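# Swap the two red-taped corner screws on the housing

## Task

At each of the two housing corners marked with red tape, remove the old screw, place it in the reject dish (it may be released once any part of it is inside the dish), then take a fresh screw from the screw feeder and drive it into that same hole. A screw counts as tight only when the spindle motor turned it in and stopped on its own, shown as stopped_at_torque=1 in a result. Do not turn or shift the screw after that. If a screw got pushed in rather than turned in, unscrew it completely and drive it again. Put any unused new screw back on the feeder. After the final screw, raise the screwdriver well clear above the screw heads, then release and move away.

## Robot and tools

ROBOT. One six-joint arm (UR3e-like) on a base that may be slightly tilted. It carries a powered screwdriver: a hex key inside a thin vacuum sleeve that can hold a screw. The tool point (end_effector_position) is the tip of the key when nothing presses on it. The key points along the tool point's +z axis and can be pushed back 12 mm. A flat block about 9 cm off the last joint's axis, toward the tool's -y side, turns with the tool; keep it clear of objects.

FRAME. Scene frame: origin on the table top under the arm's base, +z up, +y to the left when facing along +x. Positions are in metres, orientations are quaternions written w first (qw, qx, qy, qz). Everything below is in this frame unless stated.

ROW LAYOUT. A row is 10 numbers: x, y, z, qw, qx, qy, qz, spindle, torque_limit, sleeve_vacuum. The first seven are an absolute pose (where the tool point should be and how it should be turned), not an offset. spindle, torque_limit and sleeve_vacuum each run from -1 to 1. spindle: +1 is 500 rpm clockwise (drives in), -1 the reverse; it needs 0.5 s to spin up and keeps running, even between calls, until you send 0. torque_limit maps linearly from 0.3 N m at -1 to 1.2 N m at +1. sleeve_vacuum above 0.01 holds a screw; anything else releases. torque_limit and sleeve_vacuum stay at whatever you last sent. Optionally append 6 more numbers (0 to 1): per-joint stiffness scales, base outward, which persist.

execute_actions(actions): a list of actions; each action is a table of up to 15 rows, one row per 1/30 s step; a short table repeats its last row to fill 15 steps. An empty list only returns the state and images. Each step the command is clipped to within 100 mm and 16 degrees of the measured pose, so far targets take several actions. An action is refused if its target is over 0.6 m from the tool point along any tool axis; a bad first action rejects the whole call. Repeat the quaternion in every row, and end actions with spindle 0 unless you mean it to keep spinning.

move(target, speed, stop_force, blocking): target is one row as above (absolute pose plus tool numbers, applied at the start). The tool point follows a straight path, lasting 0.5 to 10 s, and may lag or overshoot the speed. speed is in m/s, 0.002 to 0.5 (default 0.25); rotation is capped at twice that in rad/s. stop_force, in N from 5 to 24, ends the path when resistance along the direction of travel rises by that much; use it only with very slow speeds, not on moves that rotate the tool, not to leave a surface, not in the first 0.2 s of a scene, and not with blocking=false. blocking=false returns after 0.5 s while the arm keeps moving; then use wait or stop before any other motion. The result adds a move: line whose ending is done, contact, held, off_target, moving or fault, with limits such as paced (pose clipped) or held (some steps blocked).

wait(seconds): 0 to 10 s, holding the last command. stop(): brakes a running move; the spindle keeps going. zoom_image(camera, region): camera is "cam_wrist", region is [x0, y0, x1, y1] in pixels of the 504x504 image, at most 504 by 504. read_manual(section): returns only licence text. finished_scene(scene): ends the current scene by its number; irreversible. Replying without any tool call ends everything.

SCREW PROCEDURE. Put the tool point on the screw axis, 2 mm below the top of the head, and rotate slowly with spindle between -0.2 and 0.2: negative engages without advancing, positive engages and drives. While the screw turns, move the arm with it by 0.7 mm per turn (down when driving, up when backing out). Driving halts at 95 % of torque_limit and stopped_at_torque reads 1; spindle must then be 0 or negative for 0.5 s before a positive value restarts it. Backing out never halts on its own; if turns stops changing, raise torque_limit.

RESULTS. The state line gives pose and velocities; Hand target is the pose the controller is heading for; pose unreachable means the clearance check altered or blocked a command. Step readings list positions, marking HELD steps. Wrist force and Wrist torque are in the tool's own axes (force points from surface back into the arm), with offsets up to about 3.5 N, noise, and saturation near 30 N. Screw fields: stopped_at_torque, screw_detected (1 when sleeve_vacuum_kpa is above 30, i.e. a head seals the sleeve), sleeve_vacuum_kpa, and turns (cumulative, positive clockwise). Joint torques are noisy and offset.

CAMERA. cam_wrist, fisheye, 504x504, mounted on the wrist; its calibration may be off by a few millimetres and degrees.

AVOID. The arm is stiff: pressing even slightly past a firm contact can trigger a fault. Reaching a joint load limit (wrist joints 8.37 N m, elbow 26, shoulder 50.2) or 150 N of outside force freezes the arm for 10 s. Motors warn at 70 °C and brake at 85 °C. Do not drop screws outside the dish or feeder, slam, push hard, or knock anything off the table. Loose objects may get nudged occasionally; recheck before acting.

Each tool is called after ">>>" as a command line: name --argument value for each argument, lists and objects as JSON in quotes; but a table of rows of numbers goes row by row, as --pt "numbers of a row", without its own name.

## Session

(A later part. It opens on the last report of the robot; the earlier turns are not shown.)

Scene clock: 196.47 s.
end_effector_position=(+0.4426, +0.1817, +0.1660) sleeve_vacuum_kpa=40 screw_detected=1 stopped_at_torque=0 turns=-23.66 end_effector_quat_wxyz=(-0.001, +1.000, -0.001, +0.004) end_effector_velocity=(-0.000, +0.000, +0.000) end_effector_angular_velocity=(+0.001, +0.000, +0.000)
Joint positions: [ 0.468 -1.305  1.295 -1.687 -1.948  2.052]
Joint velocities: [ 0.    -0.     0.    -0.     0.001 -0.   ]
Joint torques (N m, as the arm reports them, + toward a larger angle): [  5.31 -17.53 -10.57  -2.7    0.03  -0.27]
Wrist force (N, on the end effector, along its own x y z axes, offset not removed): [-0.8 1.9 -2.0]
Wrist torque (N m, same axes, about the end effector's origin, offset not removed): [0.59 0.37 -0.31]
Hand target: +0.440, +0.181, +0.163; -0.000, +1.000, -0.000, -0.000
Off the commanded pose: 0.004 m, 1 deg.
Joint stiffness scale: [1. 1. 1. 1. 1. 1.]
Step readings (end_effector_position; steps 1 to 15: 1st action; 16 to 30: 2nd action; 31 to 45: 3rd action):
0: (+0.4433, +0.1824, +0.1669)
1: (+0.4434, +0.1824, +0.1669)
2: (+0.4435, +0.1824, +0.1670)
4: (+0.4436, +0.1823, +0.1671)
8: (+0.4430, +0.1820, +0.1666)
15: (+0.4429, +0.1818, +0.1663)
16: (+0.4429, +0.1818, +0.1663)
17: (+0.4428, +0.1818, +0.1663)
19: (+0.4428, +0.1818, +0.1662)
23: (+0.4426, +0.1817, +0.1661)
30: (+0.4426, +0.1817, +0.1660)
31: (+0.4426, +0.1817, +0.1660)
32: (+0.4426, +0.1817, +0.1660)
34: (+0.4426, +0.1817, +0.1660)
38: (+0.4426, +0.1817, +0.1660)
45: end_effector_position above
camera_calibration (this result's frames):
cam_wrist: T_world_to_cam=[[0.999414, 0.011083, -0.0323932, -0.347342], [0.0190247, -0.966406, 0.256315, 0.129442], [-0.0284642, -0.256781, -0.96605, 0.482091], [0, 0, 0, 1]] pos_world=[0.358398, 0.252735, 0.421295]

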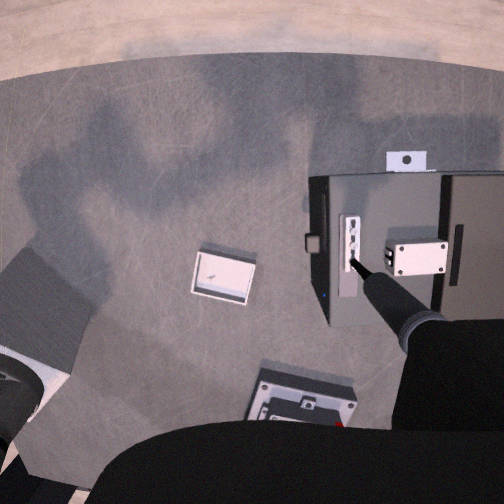

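>>> move --target '[0.4427,0.1818,0.192,0,1,0,0,0,-1,1]' --speed 0.04

>>> move --target '[0.4653,-0.1877,0.104,0,1,0,0,0,-1,1]' --speed 0.25

>>> execute_actions --actions '[[[0.4653,-0.1877,0.095,0,1,0,0,0,0,1]],[[0.4653,-0.1877,0.092,0,1,0,0,0,0,1]],[[0.4653,-0.1877,0.0905,0,1,0,0,0,0,1]],[[0.4653,-0.1877,0.089,0,1,0,0,0.2,0,1]],[[0.4648,-0.1873,0.0875,0,1,0,0,0.2,0,1]],[[0.4643,-0.187,0.086,0,1,0,0,0.2,0,1],[0.4643,-0.187,0.086,0,1,0,0,0.2,0,1],[0.4643,-0.187,0.086,0,1,0,0,0.2,0,1],[0.4643,-0.187,0.086,0,1,0,0,0.2,0,1],[0.4643,-0.187,0.086,0,1,0,0,0.2,0,1],[0.4643,-0.187,0.086,0,1,0,0,0.2,0,1],[0.4643,-0.187,0.086,0,1,0,0,0.2,0,1],[0.4643,-0.187,0.0855,0,1,0,0,0,0,1]]]'

>>> zoom_image --camera "cam_wrist" --region '[330, 235, 370, 275]'

Scene clock: 212.40 s.
end_effector_position=(+0.4441, +0.1823, +0.1921) sleeve_vacuum_kpa=39 screw_detected=1 stopped_at_torque=0 turns=-23.66 end_effector_quat_wxyz=(-0.002, +1.000, -0.000, +0.002) end_effector_velocity=(-0.004, -0.003, +0.000) end_effector_angular_velocity=(-0.010, +0.019, +0.000)
Joint positions: [ 0.491 -1.284  1.144 -1.544 -1.948  2.077]
Joint velocities: [ 0.001  0.014 -0.038  0.048 -0.     0.01 ]
Joint torques (N m, as the arm reports them, + toward a larger angle): [  6.81 -17.36 -12.24  -3.1   -0.52   0.18]
Wrist force (N, on the end effector, along its own x y z axes, offset not removed): [-1.7 1.5 1.1]
Wrist torque (N m, same axes, about the end effector's origin, offset not removed): [0.45 0.65 -0.14]
Hand target: +0.443, +0.182, +0.192; -0.000, +1.000, +0.000, +0.000
Off the commanded pose: 0.001 m, 0 deg.
Joint stiffness scale: [1. 1. 1. 1. 1. 1.]
move: done
camera_calibration (this result's frames):
cam_wrist: T_world_to_cam=[[0.99927, 0.0126621, -0.0360408, -0.347507], [0.0214704, -0.966509, 0.255731, 0.122293], [-0.0315957, -0.256318, -0.966076, 0.508851], [0, 0, 0, 1]] pos_world=[0.360705, 0.253026, 0.44779]

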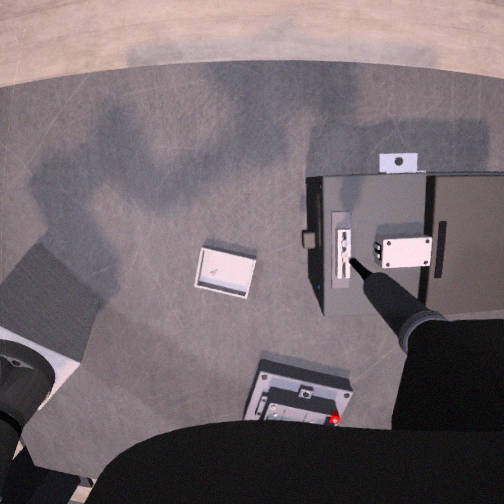

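Scene clock: 215.10 s.
end_effector_position=(+0.4649, -0.1892, +0.1042) sleeve_vacuum_kpa=39 screw_detected=1 stopped_at_torque=0 turns=-23.66 end_effector_quat_wxyz=(+0.002, +1.000, -0.001, -0.001) end_effector_velocity=(+0.002, +0.004, -0.001) end_effector_angular_velocity=(+0.012, -0.006, +0.013)
Joint positions: [-0.781 -1.692  1.584 -1.856 -1.587  0.826]
Joint velocities: [-0.005 -0.     0.002  0.001  0.015 -0.018]
Joint torques (N m, as the arm reports them, + toward a larger angle): [  2.69 -18.18 -12.11  -3.04   0.78  -0.32]
Wrist force (N, on the end effector, along its own x y z axes, offset not removed): [-0.6 2.4 0.8]
Wrist torque (N m, same axes, about the end effector's origin, offset not removed): [0.66 0.27 -0.19]
Hand target: +0.465, -0.188, +0.104; +0.000, +1.000, +0.000, -0.000
Off the commanded pose: 0.002 m, 0 deg.
Joint stiffness scale: [1. 1. 1. 1. 1. 1.]
move: done
camera_calibration (this result's frames):
cam_wrist: T_world_to_cam=[[0.999068, 0.0104842, -0.0418661, -0.366444], [0.0211047, -0.964832, 0.262017, -0.214891], [-0.0376468, -0.262656, -0.964155, 0.330749], [0, 0, 0, 1]] pos_world=[0.38309, -0.116619, 0.359857]

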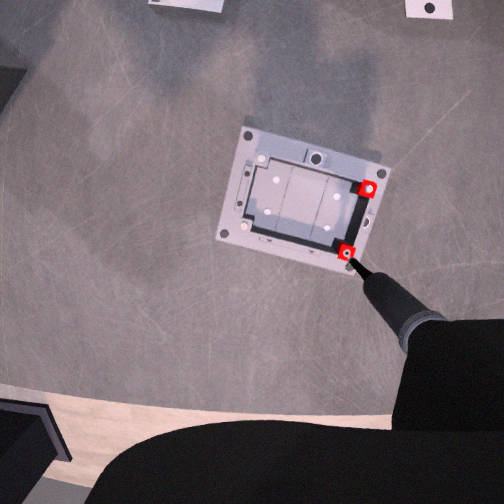

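Scene clock: 218.10 s.
end_effector_position=(+0.4657, -0.1879, +0.0876) sleeve_vacuum_kpa=40 screw_detected=1 stopped_at_torque=0 turns=-21.66 end_effector_quat_wxyz=(+0.002, +1.000, -0.000, +0.002) end_effector_velocity=(-0.000, -0.000, -0.002) end_effector_angular_velocity=(-0.002, -0.000, +0.000)
Joint positions: [-0.781 -1.675  1.646 -1.938 -1.584  0.823]
Joint velocities: [-0.    -0.     0.009 -0.01  -0.001 -0.001]
Joint torques (N m, as the arm reports them, + toward a larger angle): [  2.55 -16.29 -11.04  -3.23   0.69  -0.09]
Wrist force (N, on the end effector, along its own x y z axes, offset not removed): [-2.4 1.6 -4.6]
Wrist torque (N m, same axes, about the end effector's origin, offset not removed): [0.49 0.38 -0.22]
Hand target: +0.464, -0.187, +0.086; -0.000, +1.000, -0.000, -0.000
Off the commanded pose: 0.003 m, 0 deg.
Joint stiffness scale: [1. 1. 1. 1. 1. 1.]
Step readings (end_effector_position; steps 1 to 15: 1st action; 16 to 30: 2nd action; 31 to 45: 3rd action; 46 to 60: 4th action; 61 to 75: 5th action; 76 to 90: 6th action):
0: (+0.4649, -0.1892, +0.1042)
1: (+0.4649, -0.1891, +0.1041)
2: (+0.4650, -0.1889, +0.1039)
4: (+0.4648, -0.1884, +0.1023)
8: (+0.4639, -0.1872, +0.0981)
15: (+0.4643, -0.1874, +0.0958)
16: (+0.4645, -0.1875, +0.0957)
17: (+0.4646, -0.1876, +0.0956)
19: (+0.4647, -0.1877, +0.0949)
23: (+0.4646, -0.1876, +0.0934)
30: (+0.4650, -0.1879, +0.0927)
31: (+0.4650, -0.1879, +0.0927)
32: (+0.4651, -0.1879, +0.0926)
34: (+0.4651, -0.1879, +0.0923)
38: (+0.4650, -0.1879, +0.0915)
45: (+0.4652, -0.1880, +0.0912)
46: (+0.4652, -0.1880, +0.0912)
47: (+0.4653, -0.1880, +0.0911)
49: (+0.4652, -0.1880, +0.0908)
53: (+0.4655, -0.1881, +0.0904)
60: (+0.4656, -0.1881, +0.0901)
61: (+0.4656, -0.1880, +0.0900)
62: (+0.4656, -0.1880, +0.0900)
64: (+0.4657, -0.1880, +0.0898)
68: (+0.4657, -0.1880, +0.0894)
75: (+0.4657, -0.1880, +0.0890)
76: (+0.4657, -0.1880, +0.0890)
77: (+0.4657, -0.1880, +0.0889)
79: (+0.4656, -0.1879, +0.0886)
83: (+0.4656, -0.1879, +0.0882)
90: end_effector_position above
camera_calibration (this result's frames):
cam_wrist: T_world_to_cam=[[0.999216, 0.012985, -0.0373905, -0.367977], [0.0223402, -0.964823, 0.261948, -0.209909], [-0.0326738, -0.262578, -0.964357, 0.31289], [0, 0, 0, 1]] pos_world=[0.382601, -0.115589, 0.342964]

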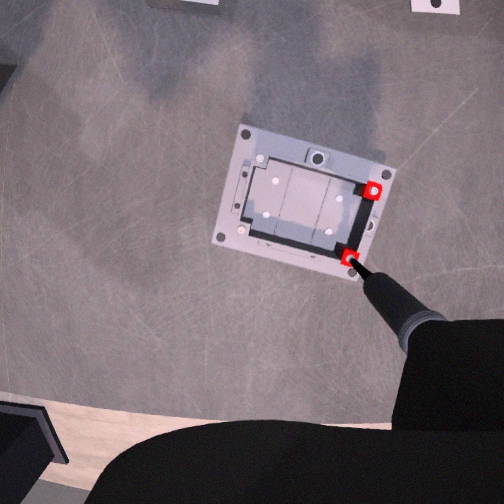

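Region (330, 235, 370, 275) of cam_wrist's 504x504 image, scaled by 12.600, with more detail than that image has.

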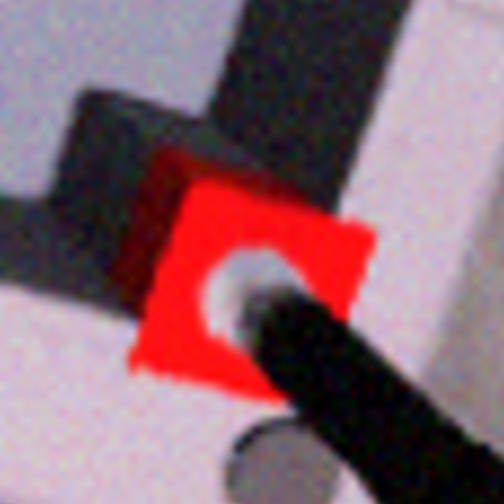

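>>> execute_actions --actions '[[[0.4635,-0.1866,0.0835,0,1,0,0,0.7,0,1]],[[0.4635,-0.1866,0.0815,0,1,0,0,0.7,0,1]],[[0.4635,-0.1866,0.0795,0,1,0,0,0.7,0,1]],[[0.4635,-0.1866,0.0775,0,1,0,0,0.7,0,1]],[[0.4635,-0.1866,0.077,0,1,0,0,0.7,0,1]]]'

Scene clock: 226.47 s.
end_effector_position=(+0.4656, -0.1879, +0.0800) sleeve_vacuum_kpa=40 screw_detected=1 stopped_at_torque=1 turns=-10.11 end_effector_quat_wxyz=(+0.003, +1.000, +0.001, +0.003) end_effector_velocity=(-0.000, -0.000, -0.000) end_effector_angular_velocity=(-0.000, -0.000, -0.000)
Joint positions: [-0.783 -1.668  1.677 -1.98  -1.583  0.821]
Joint velocities: [-0.     0.     0.001 -0.001 -0.     0.   ]
Joint torques (N m, as the arm reports them, + toward a larger angle): [  2.01 -14.99 -10.82  -3.19   0.71   0.05]
Wrist force (N, on the end effector, along its own x y z axes, offset not removed): [-1.6 1.8 -2.0]
Wrist torque (N m, same axes, about the end effector's origin, offset not removed): [0.48 0.36 -0.14]
Hand target: +0.463, -0.187, +0.077; -0.000, +1.000, -0.000, -0.000
Off the commanded pose: 0.004 m, 0 deg.
Joint stiffness scale: [1. 1. 1. 1. 1. 1.]
Step readings (end_effector_position; steps 1 to 15: 1st action; 16 to 30: 2nd action; 31 to 45: 3rd action; 46 to 60: 4th action; 61 to 75: 5th action):
0: (+0.4657, -0.1879, +0.0874)
1: (+0.4657, -0.1879, +0.0874)
2: (+0.4657, -0.1879, +0.0873)
4: (+0.4656, -0.1879, +0.0870)
8: (+0.4656, -0.1879, +0.0864)
15: (+0.4656, -0.1879, +0.0860)
16: (+0.4656, -0.1879, +0.0859)
17: (+0.4656, -0.1879, +0.0858)
19: (+0.4656, -0.1879, +0.0856)
23: (+0.4656, -0.1879, +0.0851)
30: (+0.4656, -0.1879, +0.0846)
31: (+0.4656, -0.1879, +0.0846)
32: (+0.4656, -0.1879, +0.0844)
34: (+0.4656, -0.1878, +0.0840)
38: (+0.4656, -0.1879, +0.0832)
45: (+0.4656, -0.1879, +0.0826)
46: (+0.4656, -0.1879, +0.0826)
47: (+0.4656, -0.1879, +0.0824)
49: (+0.4656, -0.1879, +0.0820)
53: (+0.4656, -0.1879, +0.0812)
60: (+0.4656, -0.1879, +0.0806)
61: (+0.4656, -0.1879, +0.0806)
62: (+0.4656, -0.1879, +0.0805)
64: (+0.4656, -0.1879, +0.0803)
68: (+0.4657, -0.1879, +0.0802)
75: end_effector_position above
camera_calibration (this result's frames):
cam_wrist: T_world_to_cam=[[0.999288, 0.0146389, -0.0347868, -0.368148], [0.0233194, -0.964208, 0.264119, -0.208388], [-0.0296754, -0.264742, -0.963863, 0.303692], [0, 0, 0, 1]] pos_world=[0.381758, -0.11514, 0.33495]

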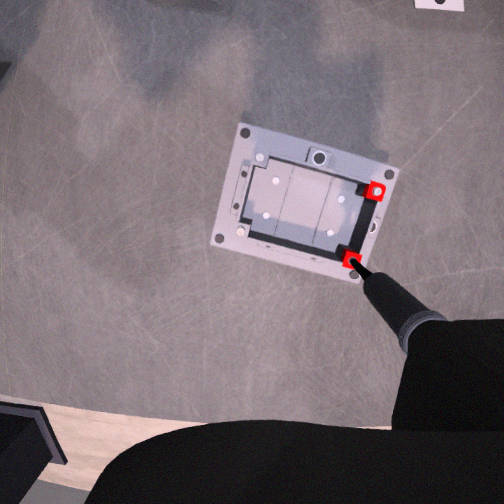

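>>> move --target '[0.4655,-0.1878,0.093,0,1,0,0,0,0,0]' --speed 0.03

>>> move --target '[0.4817,-0.1238,0.103,0,1,0,0,0,0,0]' --speed 0.12

>>> wait --seconds 1

>>> zoom_image --camera "cam_wrist" --region '[330, 235, 370, 275]'

Scene clock: 241.50 s.
end_effector_position=(+0.4661, -0.1886, +0.0923) sleeve_vacuum_kpa=0 screw_detected=0 stopped_at_torque=1 turns=-10.11 end_effector_quat_wxyz=(+0.001, +1.000, +0.000, +0.001) end_effector_velocity=(-0.003, +0.003, +0.002) end_effector_angular_velocity=(+0.010, +0.012, -0.001)
Joint positions: [-0.783 -1.678  1.624 -1.913 -1.583  0.822]
Joint velocities: [ 0.    -0.    -0.019  0.035 -0.     0.001]
Joint torques (N m, as the arm reports them, + toward a larger angle): [  4.1  -17.76 -12.84  -3.15   0.59   0.15]
Wrist force (N, on the end effector, along its own x y z axes, offset not removed): [-0.3 2.2 0.9]
Wrist torque (N m, same axes, about the end effector's origin, offset not removed): [0.56 0.15 -0.24]
Hand target: +0.466, -0.188, +0.093; +0.000, +1.000, +0.000, +0.000
Off the commanded pose: 0.001 m, 0 deg.
Joint stiffness scale: [1. 1. 1. 1. 1. 1.]
move: done
camera_calibration (this result's frames):
cam_wrist: T_world_to_cam=[[0.999174, 0.0134176, -0.038348, -0.367992], [0.0229694, -0.965122, 0.26079, -0.212056], [-0.0335113, -0.261456, -0.964634, 0.317874], [0, 0, 0, 1]] pos_world=[0.383211, -0.116612, 0.347822]

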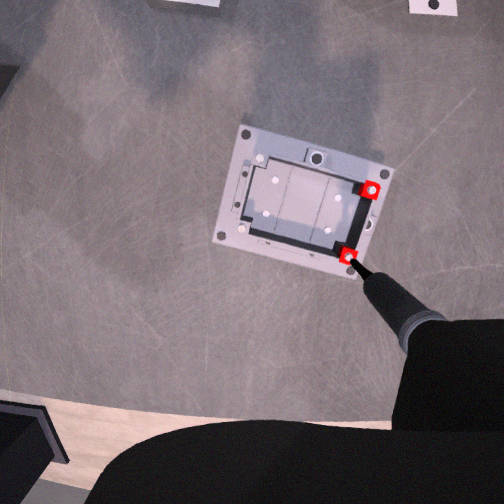

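Scene clock: 242.73 s.
end_effector_position=(+0.4824, -0.1231, +0.1032) sleeve_vacuum_kpa=0 screw_detected=0 stopped_at_torque=1 turns=-10.11 end_effector_quat_wxyz=(-0.001, +1.000, +0.002, +0.002) end_effector_velocity=(-0.001, -0.003, +0.000) end_effector_angular_velocity=(-0.013, +0.010, -0.023)
Joint positions: [-0.554 -1.665  1.621 -1.909 -1.666  1.029]
Joint velocities: [ 0.014  0.009 -0.012  0.006 -0.021  0.036]
Joint torques (N m, as the arm reports them, + toward a larger angle): [  4.33 -16.67 -12.71  -3.16   0.4    0.21]
Wrist force (N, on the end effector, along its own x y z axes, offset not removed): [-0.9 2.5 3.0]
Wrist torque (N m, same axes, about the end effector's origin, offset not removed): [0.67 0.50 -0.32]
Hand target: +0.482, -0.124, +0.103; -0.000, +1.000, +0.000, +0.000
Off the commanded pose: 0.001 m, 0 deg.
Joint stiffness scale: [1. 1. 1. 1. 1. 1.]
move: done
camera_calibration (this result's frames):
cam_wrist: T_world_to_cam=[[0.999151, 0.0180471, -0.0370276, -0.384322], [0.0269672, -0.966083, 0.25682, -0.153693], [-0.0311369, -0.2576, -0.96575, 0.345517], [0, 0, 0, 1]] pos_world=[0.398899, -0.0525392, 0.358923]

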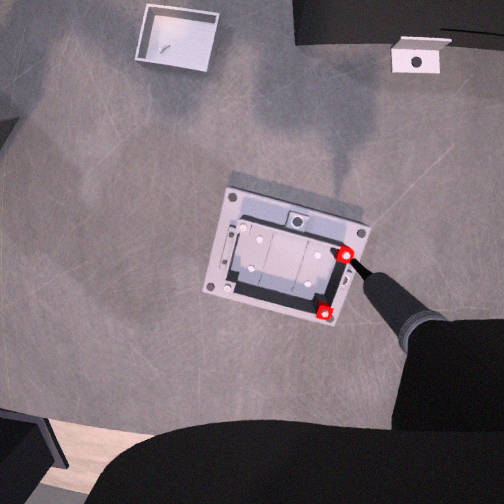

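Scene clock: 243.73 s.
end_effector_position=(+0.4820, -0.1240, +0.1032) sleeve_vacuum_kpa=0 screw_detected=0 stopped_at_torque=1 turns=-10.11 end_effector_quat_wxyz=(+0.000, +1.000, +0.000, +0.001) end_effector_velocity=(-0.000, -0.000, -0.000) end_effector_angular_velocity=(+0.000, +0.001, -0.001)
Joint positions: [-0.552 -1.664  1.62  -1.908 -1.67   1.036]
Joint velocities: [-0.001 -0.     0.     0.     0.     0.   ]
Joint torques (N m, as the arm reports them, + toward a larger angle): [  4.97 -17.07 -12.81  -3.18   0.35   0.12]
Wrist force (N, on the end effector, along its own x y z axes, offset not removed): [-0.9 1.6 -0.2]
Wrist torque (N m, same axes, about the end effector's origin, offset not removed): [0.49 0.31 -0.10]
Hand target: +0.482, -0.124, +0.103; -0.000, +1.000, +0.000, +0.000
Off the commanded pose: 0.000 m, 0 deg.
Joint stiffness scale: [1. 1. 1. 1. 1. 1.]
wait: 1.00 s; at rest by 0.17 s
camera_calibration (this result's frames):
cam_wrist: T_world_to_cam=[[0.999146, 0.0131956, -0.0391452, -0.384267], [0.0229043, -0.965573, 0.259124, -0.152781], [-0.0343782, -0.259799, -0.965051, 0.346456], [0, 0, 0, 1]] pos_world=[0.399348, -0.0524412, 0.358894]

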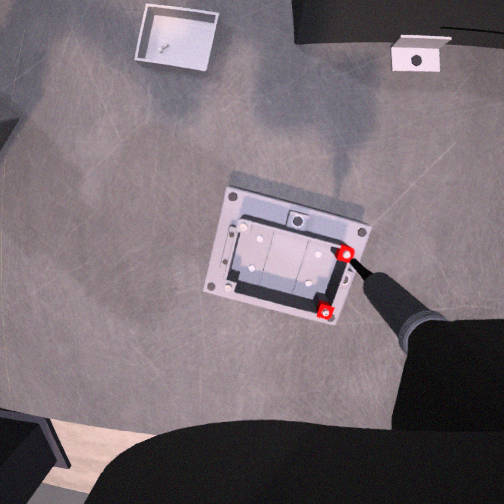

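Region (330, 235, 370, 275) of cam_wrist's 504x504 image, scaled by 12.600, with more detail than that image has.

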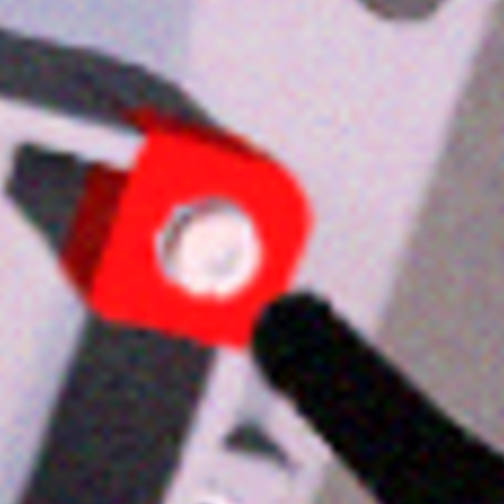

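>>> execute_actions --actions '[[[0.482,-0.1238,0.093,0,1,0,0,0,-1,1]],[[0.482,-0.1238,0.0855,0,1,0,0,0,-1,1]],[[0.482,-0.1238,0.083,0,1,0,0,0,-1,1]],[[0.482,-0.1238,0.0818,0,1,0,0,-0.1,-1,1]],[[0.4814,-0.1235,0.0802,0,1,0,0,-0.1,-1,1]],[[0.4805,-0.123,0.0785,0,1,0,0,-0.1,-1,1]],[[0.480,-0.1228,0.0775,0,1,0,0,0.08,-1,1],[0.480,-0.1228,0.0775,0,1,0,0,0.08,-1,1],[0.480,-0.1228,0.0775,0,1,0,0,0.08,-1,1],[0.480,-0.1228,0.0775,0,1,0,0,0.08,-1,1],[0.480,-0.1228,0.0775,0,1,0,0,0.08,-1,1],[0.480,-0.1228,0.0775,0,1,0,0,0.08,-1,1],[0.480,-0.1228,0.0775,0,1,0,0,0.08,-1,1],[0.480,-0.1228,0.0775,0,1,0,0,0,-1,1]]]'

Scene clock: 260.70 s.
end_effector_position=(+0.4823, -0.1238, +0.0799) sleeve_vacuum_kpa=39 screw_detected=1 stopped_at_torque=0 turns=-11.20 end_effector_quat_wxyz=(+0.002, +1.000, -0.000, +0.003) end_effector_velocity=(-0.000, -0.001, -0.000) end_effector_angular_velocity=(-0.001, -0.001, -0.001)
Joint positions: [-0.559 -1.636  1.703 -2.024 -1.668  1.029]
Joint velocities: [-0.002 -0.001  0.004 -0.004 -0.    -0.001]
Joint torques (N m, as the arm reports them, + toward a larger angle): [  3.48 -16.18 -10.61  -3.21   0.66  -0.29]
Wrist force (N, on the end effector, along its own x y z axes, offset not removed): [-0.2 1.9 -3.3]
Wrist torque (N m, same axes, about the end effector's origin, offset not removed): [0.61 -0.03 -0.27]
Hand target: +0.480, -0.123, +0.078; -0.000, +1.000, -0.000, -0.000
Off the commanded pose: 0.003 m, 0 deg.
Joint stiffness scale: [1. 1. 1. 1. 1. 1.]
Step readings (end_effector_position; steps 1 to 15: 1st action; 16 to 30: 2nd action; 31 to 45: 3rd action; 46 to 60: 4th action; 61 to 75: 5th action; 76 to 90: 6th action; 91 to 105: 7th action):
0: (+0.4820, -0.1240, +0.1032)
1: (+0.4820, -0.1240, +0.1032)
2: (+0.4821, -0.1241, +0.1029)
4: (+0.4819, -0.1237, +0.1011)
8: (+0.4808, -0.1227, +0.0964)
15: (+0.4812, -0.1229, +0.0939)
16: (+0.4814, -0.1230, +0.0938)
17: (+0.4816, -0.1232, +0.0935)
19: (+0.4814, -0.1232, +0.0918)
23: (+0.4806, -0.1229, +0.0881)
30: (+0.4813, -0.1233, +0.0863)
31: (+0.4814, -0.1234, +0.0863)
32: (+0.4815, -0.1235, +0.0861)
34: (+0.4816, -0.1235, +0.0856)
38: (+0.4815, -0.1235, +0.0843)
45: (+0.4819, -0.1237, +0.0838)
46: (+0.4819, -0.1237, +0.0838)
47: (+0.4820, -0.1238, +0.0837)
49: (+0.4820, -0.1238, +0.0834)
53: (+0.4821, -0.1238, +0.0830)
60: (+0.4823, -0.1238, +0.0828)
61: (+0.4823, -0.1238, +0.0827)
62: (+0.4822, -0.1238, +0.0826)
64: (+0.4821, -0.1237, +0.0823)
68: (+0.4821, -0.1237, +0.0818)
75: (+0.4822, -0.1238, +0.0815)
76: (+0.4822, -0.1238, +0.0814)
77: (+0.4823, -0.1238, +0.0814)
79: (+0.4823, -0.1237, +0.0812)
83: (+0.4823, -0.1237, +0.0808)
90: (+0.4823, -0.1237, +0.0805)
91: (+0.4823, -0.1237, +0.0805)
92: (+0.4823, -0.1237, +0.0805)
94: (+0.4822, -0.1237, +0.0803)
98: (+0.4822, -0.1237, +0.0801)
105: end_effector_position above
camera_calibration (this result's frames):
cam_wrist: T_world_to_cam=[[0.9993, 0.0129161, -0.0351104, -0.385884], [0.0216807, -0.964783, 0.262152, -0.146027], [-0.0304879, -0.26273, -0.964388, 0.32172], [0, 0, 0, 1]] pos_world=[0.398588, -0.0513753, 0.334995]

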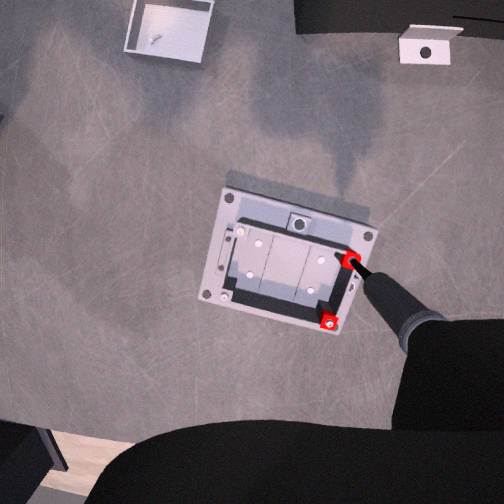

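>>> move --target '[0.482,-0.1237,0.0915,0,1,0,0,-1,1,1]' --speed 0.0052

>>> move --target '[0.482,-0.1237,0.11,0,1,0,0,0,1,1]' --speed 0.08

>>> move --target '[0.312,0.109,0.055,0,1,0,0,0,1,1]' --speed 0.25

Scene clock: 269.40 s.
end_effector_position=(+0.4823, -0.1238, +0.0909) sleeve_vacuum_kpa=39 screw_detected=1 stopped_at_torque=0 turns=-29.81 end_effector_quat_wxyz=(-0.000, +1.000, +0.000, +0.001) end_effector_velocity=(-0.001, +0.001, +0.001) end_effector_angular_velocity=(+0.003, +0.005, +0.000)
Joint positions: [-0.556 -1.647  1.657 -1.963 -1.669  1.032]
Joint velocities: [ 0.001 -0.    -0.01   0.016 -0.     0.001]
Joint torques (N m, as the arm reports them, + toward a larger angle): [  5.11 -17.98 -12.75  -3.21   0.34   0.12]
Wrist force (N, on the end effector, along its own x y z axes, offset not removed): [-0.6 1.6 1.8]
Wrist torque (N m, same axes, about the end effector's origin, offset not removed): [0.46 0.35 -0.20]
Hand target: +0.482, -0.124, +0.091; +0.000, +1.000, +0.000, +0.000
Off the commanded pose: 0.001 m, 0 deg.
Joint stiffness scale: [1. 1. 1. 1. 1. 1.]
move: done
camera_calibration (this result's frames):
cam_wrist: T_world_to_cam=[[0.999127, 0.0137084, -0.0394538, -0.384955], [0.0234741, -0.965604, 0.258954, -0.149607], [-0.0345469, -0.259654, -0.965083, 0.334748], [0, 0, 0, 1]] pos_world=[0.399696, -0.0522648, 0.346613]

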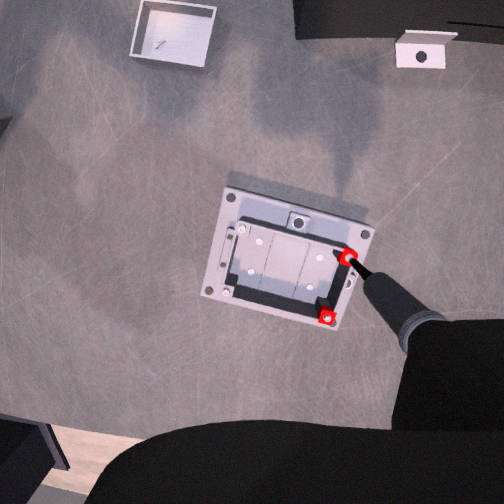

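Scene clock: 270.33 s.
end_effector_position=(+0.4829, -0.1242, +0.1093) sleeve_vacuum_kpa=40 screw_detected=1 stopped_at_torque=0 turns=-29.81 end_effector_quat_wxyz=(+0.000, +1.000, +0.000, +0.001) end_effector_velocity=(-0.005, +0.002, +0.001) end_effector_angular_velocity=(+0.007, +0.016, +0.000)
Joint positions: [-0.549 -1.668  1.597 -1.883 -1.671  1.038]
Joint velocities: [ 0.002 -0.    -0.017  0.034 -0.003  0.003]
Joint torques (N m, as the arm reports them, + toward a larger angle): [  4.11 -18.   -12.87  -3.17   0.42   0.15]
Wrist force (N, on the end effector, along its own x y z axes, offset not removed): [-1.5 0.8 2.3]
Wrist torque (N m, same axes, about the end effector's origin, offset not removed): [0.24 0.64 -0.12]
Hand target: +0.482, -0.124, +0.110; +0.000, +1.000, +0.000, +0.000
Off the commanded pose: 0.001 m, 0 deg.
Joint stiffness scale: [1. 1. 1. 1. 1. 1.]
move: done
camera_calibration (this result's frames):
cam_wrist: T_world_to_cam=[[0.99919, 0.0134035, -0.0379417, -0.38504], [0.0228108, -0.965429, 0.259667, -0.154511], [-0.0331496, -0.260322, -0.964953, 0.35165], [0, 0, 0, 1]] pos_world=[0.39991, -0.0524659, 0.364838]

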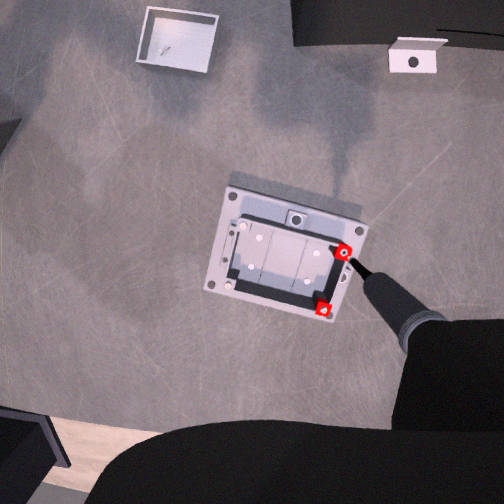

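Scene clock: 272.80 s.
end_effector_position=(+0.3111, +0.1101, +0.0547) sleeve_vacuum_kpa=40 screw_detected=1 stopped_at_torque=0 turns=-29.81 end_effector_quat_wxyz=(-0.001, +1.000, +0.002, -0.001) end_effector_velocity=(+0.003, -0.004, +0.001) end_effector_angular_velocity=(-0.011, -0.005, -0.017)
Joint positions: [ 0.261 -1.784  2.404 -2.383 -1.911  1.832]
Joint velocities: [ 0.006  0.009 -0.006 -0.003 -0.014  0.023]
Joint torques (N m, as the arm reports them, + toward a larger angle): [  3.87  -8.32 -10.19  -3.55  -0.24   0.09]
Wrist force (N, on the end effector, along its own x y z axes, offset not removed): [-2.3 2.2 0.7]
Wrist torque (N m, same axes, about the end effector's origin, offset not removed): [0.59 0.74 -0.28]
Hand target: +0.312, +0.109, +0.055; -0.000, +1.000, +0.000, +0.000
Off the commanded pose: 0.001 m, 0 deg.
Joint stiffness scale: [1. 1. 1. 1. 1. 1.]
move: done
camera_calibration (this result's frames):
cam_wrist: T_world_to_cam=[[0.998934, 0.016943, -0.0429386, -0.218651], [0.0274107, -0.966169, 0.25645, 0.0885531], [-0.0371409, -0.257354, -0.965603, 0.355175], [0, 0, 0, 1]] pos_world=[0.229182, 0.180667, 0.31086]

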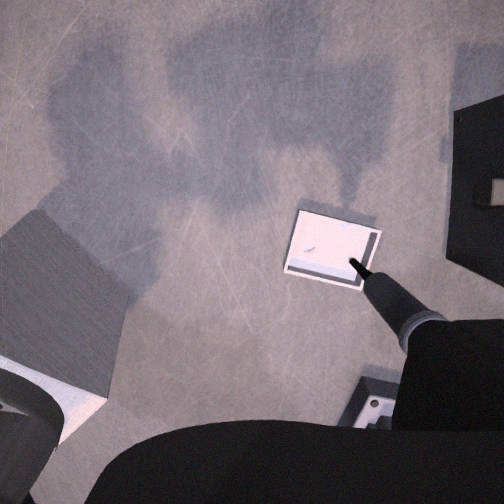

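>>> move --target '[0.31,0.109,0.021,0,1,0,0,0,1,1]' --speed 0.07

>>> execute_actions --actions '[[[0.31,0.109,0.021,0,1,0,0,0,1,0]]]'

>>> move --target '[0.375,0.135,0.19,0,1,0,0,0,1,0]' --speed 0.2

>>> move --target '[0.4426,0.1818,0.1887,0,1,0,0,0,1,0]' --speed 0.15

>>> wait --seconds 1

>>> zoom_image --camera "cam_wrist" --region '[330, 235, 370, 275]'

Scene clock: 284.90 s.
end_effector_position=(+0.3095, +0.1087, +0.0213) sleeve_vacuum_kpa=40 screw_detected=1 stopped_at_torque=0 turns=-29.81 end_effector_quat_wxyz=(+0.001, +1.000, -0.000, -0.001) end_effector_velocity=(+0.004, +0.001, +0.001) end_effector_angular_velocity=(+0.004, -0.014, -0.002)
Joint positions: [ 0.211 -1.648  2.508 -2.64  -1.905  1.783]
Joint velocities: [-0.002  0.004  0.009 -0.03   0.001 -0.006]
Joint torques (N m, as the arm reports them, + toward a larger angle): [ 3.83 -9.22 -7.25 -3.56  0.1  -0.29]
Wrist force (N, on the end effector, along its own x y z axes, offset not removed): [-1.2 2.0 0.2]
Wrist torque (N m, same axes, about the end effector's origin, offset not removed): [0.59 0.33 -0.17]
Hand target: +0.310, +0.109, +0.021; +0.000, +1.000, -0.000, -0.000
Off the commanded pose: 0.001 m, 0 deg.
Joint stiffness scale: [1. 1. 1. 1. 1. 1.]
move: done
camera_calibration (this result's frames):
cam_wrist: T_world_to_cam=[[0.999018, 0.0129645, -0.0423618, -0.218086], [0.0235561, -0.965293, 0.260103, 0.0968794], [-0.0375194, -0.260846, -0.964651, 0.322992], [0, 0, 0, 1]] pos_world=[0.227708, 0.180596, 0.277138]

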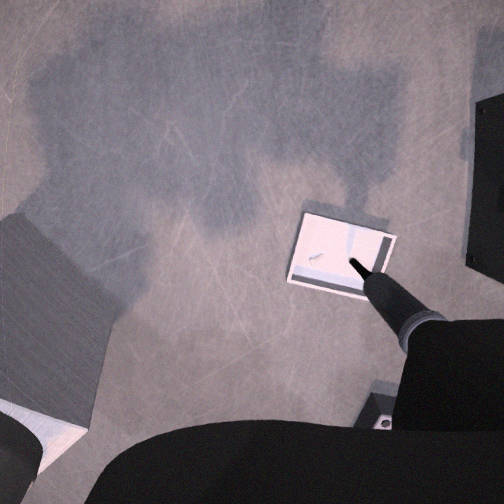

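Scene clock: 285.40 s.
end_effector_position=(+0.3105, +0.1089, +0.0216) sleeve_vacuum_kpa=0 screw_detected=0 stopped_at_torque=0 turns=-29.81 end_effector_quat_wxyz=(+0.000, +1.000, -0.000, +0.001) end_effector_velocity=(+0.001, +0.000, +0.000) end_effector_angular_velocity=(+0.001, -0.002, -0.000)
Joint positions: [ 0.211 -1.647  2.509 -2.645 -1.905  1.782]
Joint velocities: [ 0.     0.    -0.    -0.002  0.001 -0.   ]
Joint torques (N m, as the arm reports them, + toward a larger angle): [ 3.62 -9.   -7.   -3.6   0.08 -0.29]
Wrist force (N, on the end effector, along its own x y z axes, offset not removed): [0.0 3.2 1.4]
Wrist torque (N m, same axes, about the end effector's origin, offset not removed): [0.92 0.17 -0.35]
Hand target: +0.310, +0.109, +0.021; +0.000, +1.000, -0.000, -0.000
Off the commanded pose: 0.001 m, 0 deg.
Joint stiffness scale: [1. 1. 1. 1. 1. 1.]
Step readings (end_effector_position):
0: (+0.3095, +0.1087, +0.0213)
1: (+0.3097, +0.1087, +0.0213)
2: (+0.3098, +0.1088, +0.0213)
4: (+0.3100, +0.1088, +0.0214)
8: (+0.3103, +0.1089, +0.0215)
15: end_effector_position above
camera_calibration (this result's frames):
cam_wrist: T_world_to_cam=[[0.999151, 0.0126862, -0.0391948, -0.219177], [0.0224329, -0.965524, 0.259346, 0.097354], [-0.0345534, -0.260005, -0.964989, 0.322379], [0, 0, 0, 1]] pos_world=[0.227947, 0.180598, 0.277253]

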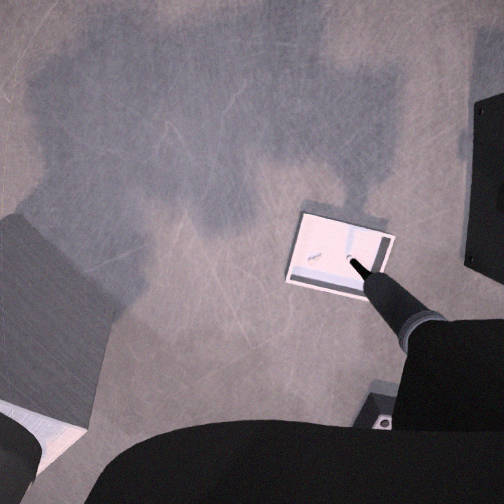

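Scene clock: 287.60 s.
end_effector_position=(+0.3763, +0.1357, +0.1902) sleeve_vacuum_kpa=0 screw_detected=0 stopped_at_torque=0 turns=-29.81 end_effector_quat_wxyz=(-0.002, +1.000, +0.000, +0.002) end_effector_velocity=(-0.004, -0.003, -0.000) end_effector_angular_velocity=(-0.014, +0.022, -0.006)
Joint positions: [ 0.463 -1.645  1.59  -1.641 -1.945  2.044]
Joint velocities: [ 0.003  0.021 -0.038  0.046 -0.003  0.019]
Joint torques (N m, as the arm reports them, + toward a larger angle): [  5.73 -12.43 -12.31  -2.98  -0.41   0.18]
Wrist force (N, on the end effector, along its own x y z axes, offset not removed): [-0.2 2.0 1.3]
Wrist torque (N m, same axes, about the end effector's origin, offset not removed): [0.54 0.12 -0.21]
Hand target: +0.375, +0.135, +0.190; -0.000, +1.000, +0.000, +0.000
Off the commanded pose: 0.002 m, 0 deg.
Joint stiffness scale: [1. 1. 1. 1. 1. 1.]
move: done
camera_calibration (this result's frames):
cam_wrist: T_world_to_cam=[[0.999268, 0.0140469, -0.0355692, -0.279577], [0.0226782, -0.96657, 0.255398, 0.0788667], [-0.0307926, -0.256018, -0.966182, 0.492588], [0, 0, 0, 1]] pos_world=[0.292752, 0.206269, 0.445842]

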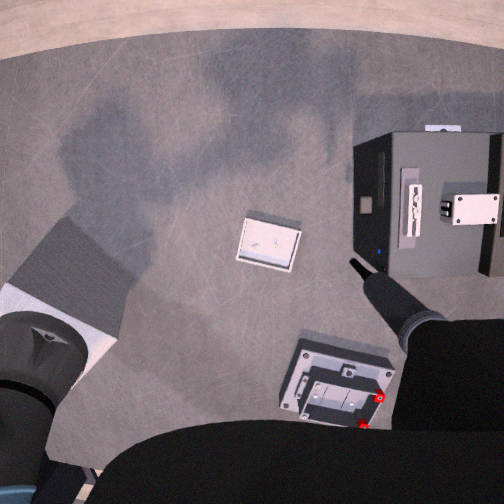

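Scene clock: 288.90 s.
end_effector_position=(+0.4435, +0.1823, +0.1885) sleeve_vacuum_kpa=0 screw_detected=0 stopped_at_torque=0 turns=-29.81 end_effector_quat_wxyz=(-0.002, +1.000, +0.000, +0.003) end_effector_velocity=(+0.000, -0.001, +0.002) end_effector_angular_velocity=(-0.011, +0.015, -0.003)
Joint positions: [ 0.488 -1.29   1.17  -1.566 -1.948  2.072]
Joint velocities: [ 0.004  0.034 -0.072  0.06  -0.003  0.014]
Joint torques (N m, as the arm reports them, + toward a larger angle): [  7.32 -17.37 -12.8   -3.04  -0.42   0.14]
Wrist force (N, on the end effector, along its own x y z axes, offset not removed): [0.3 1.1 3.2]
Wrist torque (N m, same axes, about the end effector's origin, offset not removed): [0.33 0.14 -0.11]
Hand target: +0.443, +0.182, +0.189; -0.000, +1.000, +0.000, +0.000
Off the commanded pose: 0.001 m, 0 deg.
Joint stiffness scale: [1. 1. 1. 1. 1. 1.]
move: done
camera_calibration (this result's frames):
cam_wrist: T_world_to_cam=[[0.999278, 0.0134782, -0.0355159, -0.347302], [0.0221036, -0.966673, 0.255057, 0.123078], [-0.0308946, -0.255658, -0.966273, 0.504952], [0, 0, 0, 1]] pos_world=[0.359931, 0.252752, 0.444195]

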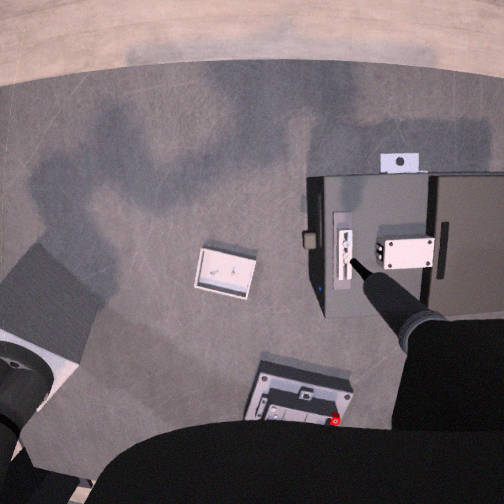

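Scene clock: 289.90 s.
end_effector_position=(+0.4428, +0.1816, +0.1887) sleeve_vacuum_kpa=0 screw_detected=0 stopped_at_torque=0 turns=-29.81 end_effector_quat_wxyz=(-0.001, +1.000, -0.000, +0.000) end_effector_velocity=(+0.000, +0.000, +0.000) end_effector_angular_velocity=(+0.001, -0.000, +0.000)
Joint positions: [ 0.488 -1.286  1.158 -1.554 -1.948  2.075]
Joint velocities: [ 0.     0.    -0.001  0.     0.001  0.   ]
Joint torques (N m, as the arm reports them, + toward a larger angle): [  6.84 -17.66 -12.69  -2.9   -0.49   0.08]
Wrist force (N, on the end effector, along its own x y z axes, offset not removed): [-1.1 0.8 1.5]
Wrist torque (N m, same axes, about the end effector's origin, offset not removed): [0.25 0.49 -0.17]
Hand target: +0.443, +0.182, +0.189; -0.000, +1.000, +0.000, +0.000
Off the commanded pose: 0.000 m, 0 deg.
Joint stiffness scale: [1. 1. 1. 1. 1. 1.]
wait: 1.00 s; at rest by 0.17 s
camera_calibration (this result's frames):
cam_wrist: T_world_to_cam=[[0.999123, 0.0129133, -0.0398304, -0.345632], [0.0227579, -0.965957, 0.2577, 0.121526], [-0.0351467, -0.25838, -0.965404, 0.507135], [0, 0, 0, 1]] pos_world=[0.360387, 0.252886, 0.444506]

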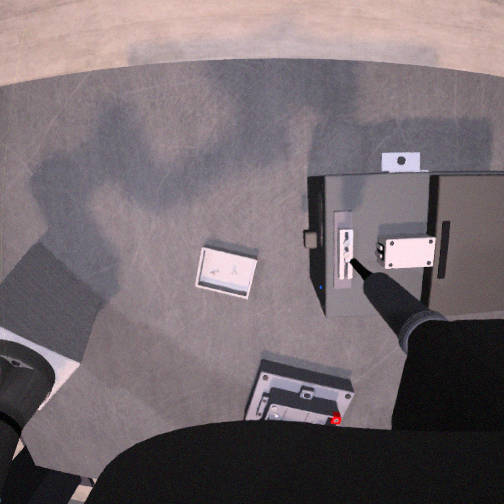

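Region (330, 235, 370, 275) of cam_wrist's 504x504 image, scaled by 12.600, with more detail than that image has.

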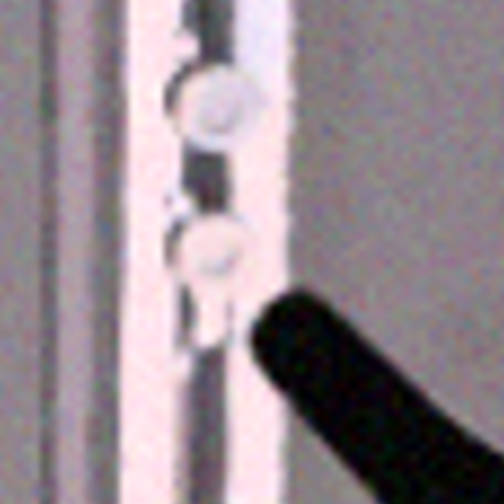

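Aligned. (Descent lags ~0.5 mm in −x here, so command x 0.4429.)

>>> execute_actions --actions '[[[0.4429,0.1817,0.178,0,1,0,0,0,-1,1]],[[0.4429,0.1817,0.171,0,1,0,0,0,-1,1]],[[0.4429,0.1817,0.1692,0,1,0,0,0,-1,1]],[[0.4427,0.1817,0.168,0,1,0,0,-0.15,-1,1]],[[0.4415,0.1814,0.1658,0,1,0,0,-0.15,-1,1]],[[0.4403,0.1812,0.1635,0,1,0,0,-0.15,-1,1]],[[0.44,0.1811,0.163,0,1,0,0,0.15,-1,1],[0.44,0.1811,0.163,0,1,0,0,0.15,-1,1],[0.44,0.1811,0.163,0,1,0,0,0.15,-1,1],[0.44,0.1811,0.163,0,1,0,0,0.15,-1,1],[0.44,0.1811,0.163,0,1,0,0,0.15,-1,1],[0.44,0.1811,0.163,0,1,0,0,0.15,-1,1],[0.44,0.1811,0.163,0,1,0,0,0.15,-1,1],[0.44,0.1811,0.163,0,1,0,0,0.15,-1,1],[0.44,0.1811,0.163,0,1,0,0,0,-1,1]]]'

Scene clock: 306.40 s.
end_effector_position=(+0.4427, +0.1818, +0.1660) sleeve_vacuum_kpa=40 screw_detected=1 stopped_at_torque=0 turns=-31.35 end_effector_quat_wxyz=(-0.002, +1.000, -0.001, +0.004) end_effector_velocity=(+0.000, +0.000, +0.000) end_effector_angular_velocity=(+0.000, -0.002, +0.001)
Joint positions: [ 0.467 -1.305  1.294 -1.686 -1.947  2.052]
Joint velocities: [ 0.001 -0.001  0.003 -0.003 -0.001 -0.   ]
Joint torques (N m, as the arm reports them, + toward a larger angle): [  5.35 -17.42 -10.28  -2.87  -0.07  -0.22]
Wrist force (N, on the end effector, along its own x y z axes, offset not removed): [0.6 2.0 -2.4]
Wrist torque (N m, same axes, about the end effector's origin, offset not removed): [0.43 -0.01 -0.16]
Hand target: +0.440, +0.181, +0.163; +0.000, +1.000, -0.000, -0.000
Off the commanded pose: 0.004 m, 1 deg.
Joint stiffness scale: [1. 1. 1. 1. 1. 1.]
Step readings (end_effector_position; steps 1 to 15: 1st action; 16 to 30: 2nd action; 31 to 45: 3rd action; 46 to 60: 4th action; 61 to 75: 5th action; 76 to 90: 6th action; 91 to 105: 7th action):
0: (+0.4428, +0.1816, +0.1887)
1: (+0.4428, +0.1816, +0.1887)
2: (+0.4429, +0.1818, +0.1884)
4: (+0.4425, +0.1817, +0.1864)
8: (+0.4413, +0.1811, +0.1815)
15: (+0.4414, +0.1814, +0.1781)
16: (+0.4415, +0.1815, +0.1780)
17: (+0.4417, +0.1815, +0.1777)
19: (+0.4417, +0.1813, +0.1762)
23: (+0.4413, +0.1810, +0.1728)
30: (+0.4418, +0.1814, +0.1710)
31: (+0.4419, +0.1814, +0.1709)
32: (+0.4420, +0.1815, +0.1708)
34: (+0.4421, +0.1815, +0.1704)
38: (+0.4421, +0.1815, +0.1695)
45: (+0.4424, +0.1817, +0.1691)
46: (+0.4424, +0.1817, +0.1691)
47: (+0.4424, +0.1817, +0.1690)
49: (+0.4424, +0.1817, +0.1688)
53: (+0.4425, +0.1817, +0.1685)
60: (+0.4427, +0.1818, +0.1681)
61: (+0.4427, +0.1818, +0.1681)
62: (+0.4426, +0.1817, +0.1680)
64: (+0.4424, +0.1817, +0.1677)
68: (+0.4423, +0.1817, +0.1671)
75: (+0.4425, +0.1817, +0.1668)
76: (+0.4425, +0.1817, +0.1668)
77: (+0.4425, +0.1817, +0.1667)
79: (+0.4425, +0.1817, +0.1666)
83: (+0.4425, +0.1817, +0.1666)
90: (+0.4426, +0.1818, +0.1663)
91: (+0.4426, +0.1818, +0.1663)
92: (+0.4426, +0.1818, +0.1663)
94: (+0.4427, +0.1818, +0.1662)
98: (+0.4427, +0.1818, +0.1661)
105: end_effector_position above
camera_calibration (this result's frames):
cam_wrist: T_world_to_cam=[[0.999411, 0.0108786, -0.0325392, -0.347386], [0.0188583, -0.966466, 0.256102, 0.129578], [-0.028662, -0.256565, -0.966102, 0.482207], [0, 0, 0, 1]] pos_world=[0.358559, 0.252729, 0.421373]

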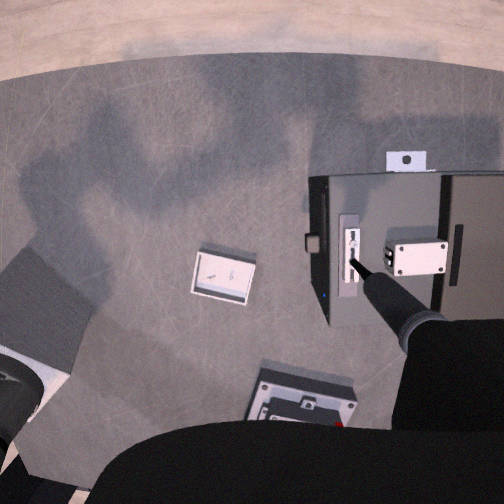

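>>> execute_actions --actions '[]'

>>> move --target '[0.4427,0.1818,0.197,0,1,0,0,0,-1,1]' --speed 0.04

Scene clock: 324.90 s.
end_effector_position=(+0.4427, +0.1818, +0.1660) sleeve_vacuum_kpa=40 screw_detected=1 stopped_at_torque=0 turns=-31.35 end_effector_quat_wxyz=(-0.002, +1.000, -0.001, +0.004) end_effector_velocity=(+0.000, -0.000, +0.000) end_effector_angular_velocity=(-0.001, -0.000, +0.000)
Joint positions: [ 0.467 -1.305  1.294 -1.687 -1.947  2.051]
Joint velocities: [ 0.     0.    -0.     0.    -0.001 -0.   ]
Joint torques (N m, as the arm reports them, + toward a larger angle): [  5.81 -17.11 -10.59  -2.82  -0.07  -0.22]
Wrist force (N, on the end effector, along its own x y z axes, offset not removed): [1.1 3.8 -2.3]
Wrist torque (N m, same axes, about the end effector's origin, offset not removed): [0.98 -0.22 -0.32]
Hand target: +0.440, +0.181, +0.163; +0.000, +1.000, -0.000, -0.000
Off the commanded pose: 0.004 m, 1 deg.
Joint stiffness scale: [1. 1. 1. 1. 1. 1.]
camera_calibration (this result's frames):
cam_wrist: T_world_to_cam=[[0.999415, 0.010885, -0.0324305, -0.347416], [0.0188351, -0.966479, 0.256053, 0.129624], [-0.0285562, -0.256514, -0.966119, 0.48212], [0, 0, 0, 1]] pos_world=[0.358539, 0.252731, 0.421328]

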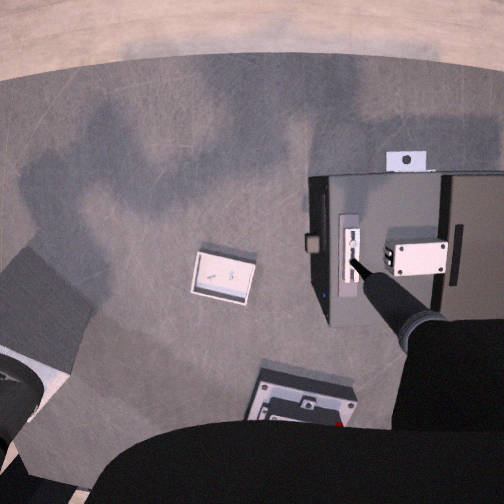

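Scene clock: 326.17 s.
end_effector_position=(+0.4441, +0.1824, +0.1971) sleeve_vacuum_kpa=39 screw_detected=1 stopped_at_torque=0 turns=-31.35 end_effector_quat_wxyz=(-0.002, +1.000, -0.000, +0.002) end_effector_velocity=(-0.004, -0.003, +0.001) end_effector_angular_velocity=(-0.011, +0.019, +0.000)
Joint positions: [ 0.496 -1.28   1.117 -1.519 -1.949  2.082]
Joint velocities: [ 0.002  0.016 -0.044  0.052 -0.     0.01 ]
Joint torques (N m, as the arm reports them, + toward a larger angle): [  6.76 -18.02 -12.54  -3.14  -0.49   0.16]
Wrist force (N, on the end effector, along its own x y z axes, offset not removed): [-0.8 1.1 0.7]
Wrist torque (N m, same axes, about the end effector's origin, offset not removed): [0.33 0.31 -0.15]
Hand target: +0.443, +0.182, +0.197; -0.000, +1.000, +0.000, +0.000
Off the commanded pose: 0.002 m, 0 deg.
Joint stiffness scale: [1. 1. 1. 1. 1. 1.]
move: done
camera_calibration (this result's frames):
cam_wrist: T_world_to_cam=[[0.99928, 0.0126871, -0.0357697, -0.347457], [0.0214187, -0.966562, 0.255537, 0.121143], [-0.0313316, -0.256119, -0.966137, 0.51355], [0, 0, 0, 1]] pos_world=[0.360702, 0.25303, 0.452774]

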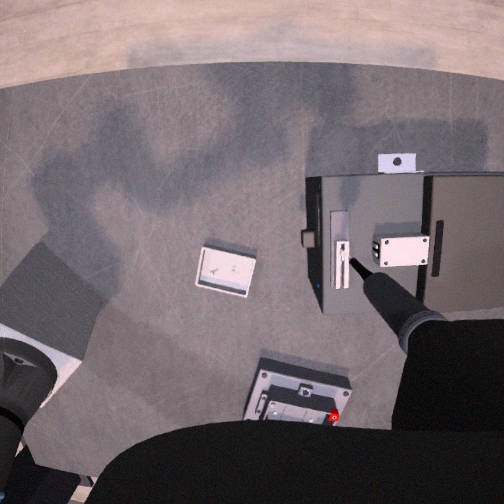

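>>> move --target '[0.482,-0.1237,0.106,0,1,0,0,0,-1,1]' --speed 0.25

>>> execute_actions --actions '[[[0.482,-0.1237,0.097,0,1,0,0,0,0,1]],[[0.482,-0.1237,0.093,0,1,0,0,0,0,1]]]'

Scene clock: 337.57 s.
end_effector_position=(+0.4809, -0.1246, +0.1058) sleeve_vacuum_kpa=39 screw_detected=1 stopped_at_torque=0 turns=-31.35 end_effector_quat_wxyz=(+0.001, +1.000, -0.001, -0.002) end_effector_velocity=(+0.002, +0.005, -0.000) end_effector_angular_velocity=(+0.012, -0.010, +0.014)
Joint positions: [-0.549 -1.664  1.605 -1.889 -1.675  1.042]
Joint velocities: [-0.006 -0.003  0.009 -0.008  0.017 -0.019]
Joint torques (N m, as the arm reports them, + toward a larger angle): [  3.45 -18.06 -12.05  -3.61   0.62  -0.19]
Wrist force (N, on the end effector, along its own x y z axes, offset not removed): [-0.7 2.8 1.5]
Wrist torque (N m, same axes, about the end effector's origin, offset not removed): [0.86 0.33 -0.32]
Hand target: +0.482, -0.124, +0.106; +0.000, +1.000, +0.000, -0.000
Off the commanded pose: 0.001 m, 0 deg.
Joint stiffness scale: [1. 1. 1. 1. 1. 1.]
move: done
camera_calibration (this result's frames):
cam_wrist: T_world_to_cam=[[0.998968, 0.0107011, -0.0441335, -0.382753], [0.0218548, -0.965184, 0.260658, -0.153567], [-0.0398076, -0.261354, -0.964422, 0.351131], [0, 0, 0, 1]] pos_world=[0.399692, -0.0523549, 0.361775]

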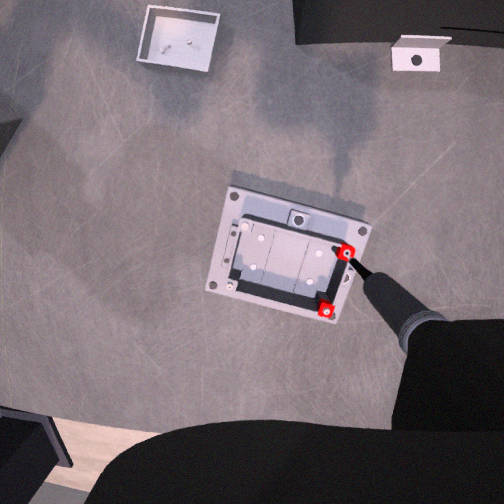

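Scene clock: 338.57 s.
end_effector_position=(+0.4817, -0.1235, +0.0938) sleeve_vacuum_kpa=39 screw_detected=1 stopped_at_torque=0 turns=-31.35 end_effector_quat_wxyz=(+0.000, +1.000, -0.000, -0.000) end_effector_velocity=(+0.003, -0.000, -0.000) end_effector_angular_velocity=(-0.003, -0.008, +0.001)
Joint positions: [-0.553 -1.65   1.647 -1.947 -1.671  1.036]
Joint velocities: [ 0.001  0.001  0.008 -0.017  0.002 -0.001]
Joint torques (N m, as the arm reports them, + toward a larger angle): [  3.63 -16.91 -11.79  -3.7    0.64  -0.29]
Wrist force (N, on the end effector, along its own x y z axes, offset not removed): [0.4 2.2 1.3]
Wrist torque (N m, same axes, about the end effector's origin, offset not removed): [0.59 0.04 -0.19]
Hand target: +0.482, -0.124, +0.093; -0.000, +1.000, -0.000, -0.000
Off the commanded pose: 0.001 m, 0 deg.
Joint stiffness scale: [1. 1. 1. 1. 1. 1.]
Step readings (end_effector_position; steps 1 to 15: 1st action; 16 to 30: 2nd action):
0: (+0.4809, -0.1246, +0.1058)
1: (+0.4810, -0.1245, +0.1058)
2: (+0.4812, -0.1244, +0.1056)
4: (+0.4811, -0.1241, +0.1041)
8: (+0.4804, -0.1232, +0.1001)
15: (+0.4811, -0.1232, +0.0978)
16: (+0.4812, -0.1233, +0.0978)
17: (+0.4814, -0.1234, +0.0976)
19: (+0.4814, -0.1234, +0.0967)
23: (+0.4812, -0.1233, +0.0947)
30: end_effector_position above
camera_calibration (this result's frames):
cam_wrist: T_world_to_cam=[[0.999057, 0.0129796, -0.0414293, -0.3841], [0.0232899, -0.965563, 0.259124, -0.150004], [-0.0366393, -0.259844, -0.964955, 0.338576], [0, 0, 0, 1]] pos_world=[0.399637, -0.0518754, 0.349667]

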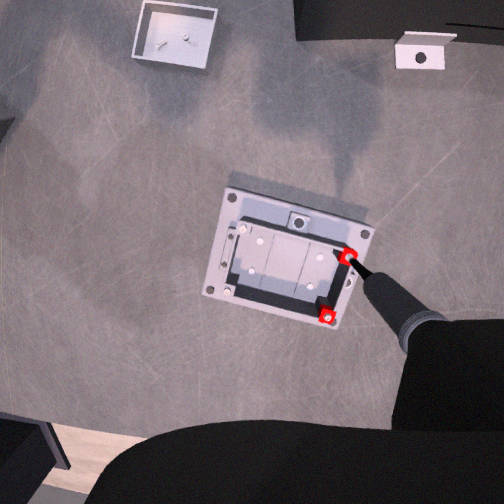

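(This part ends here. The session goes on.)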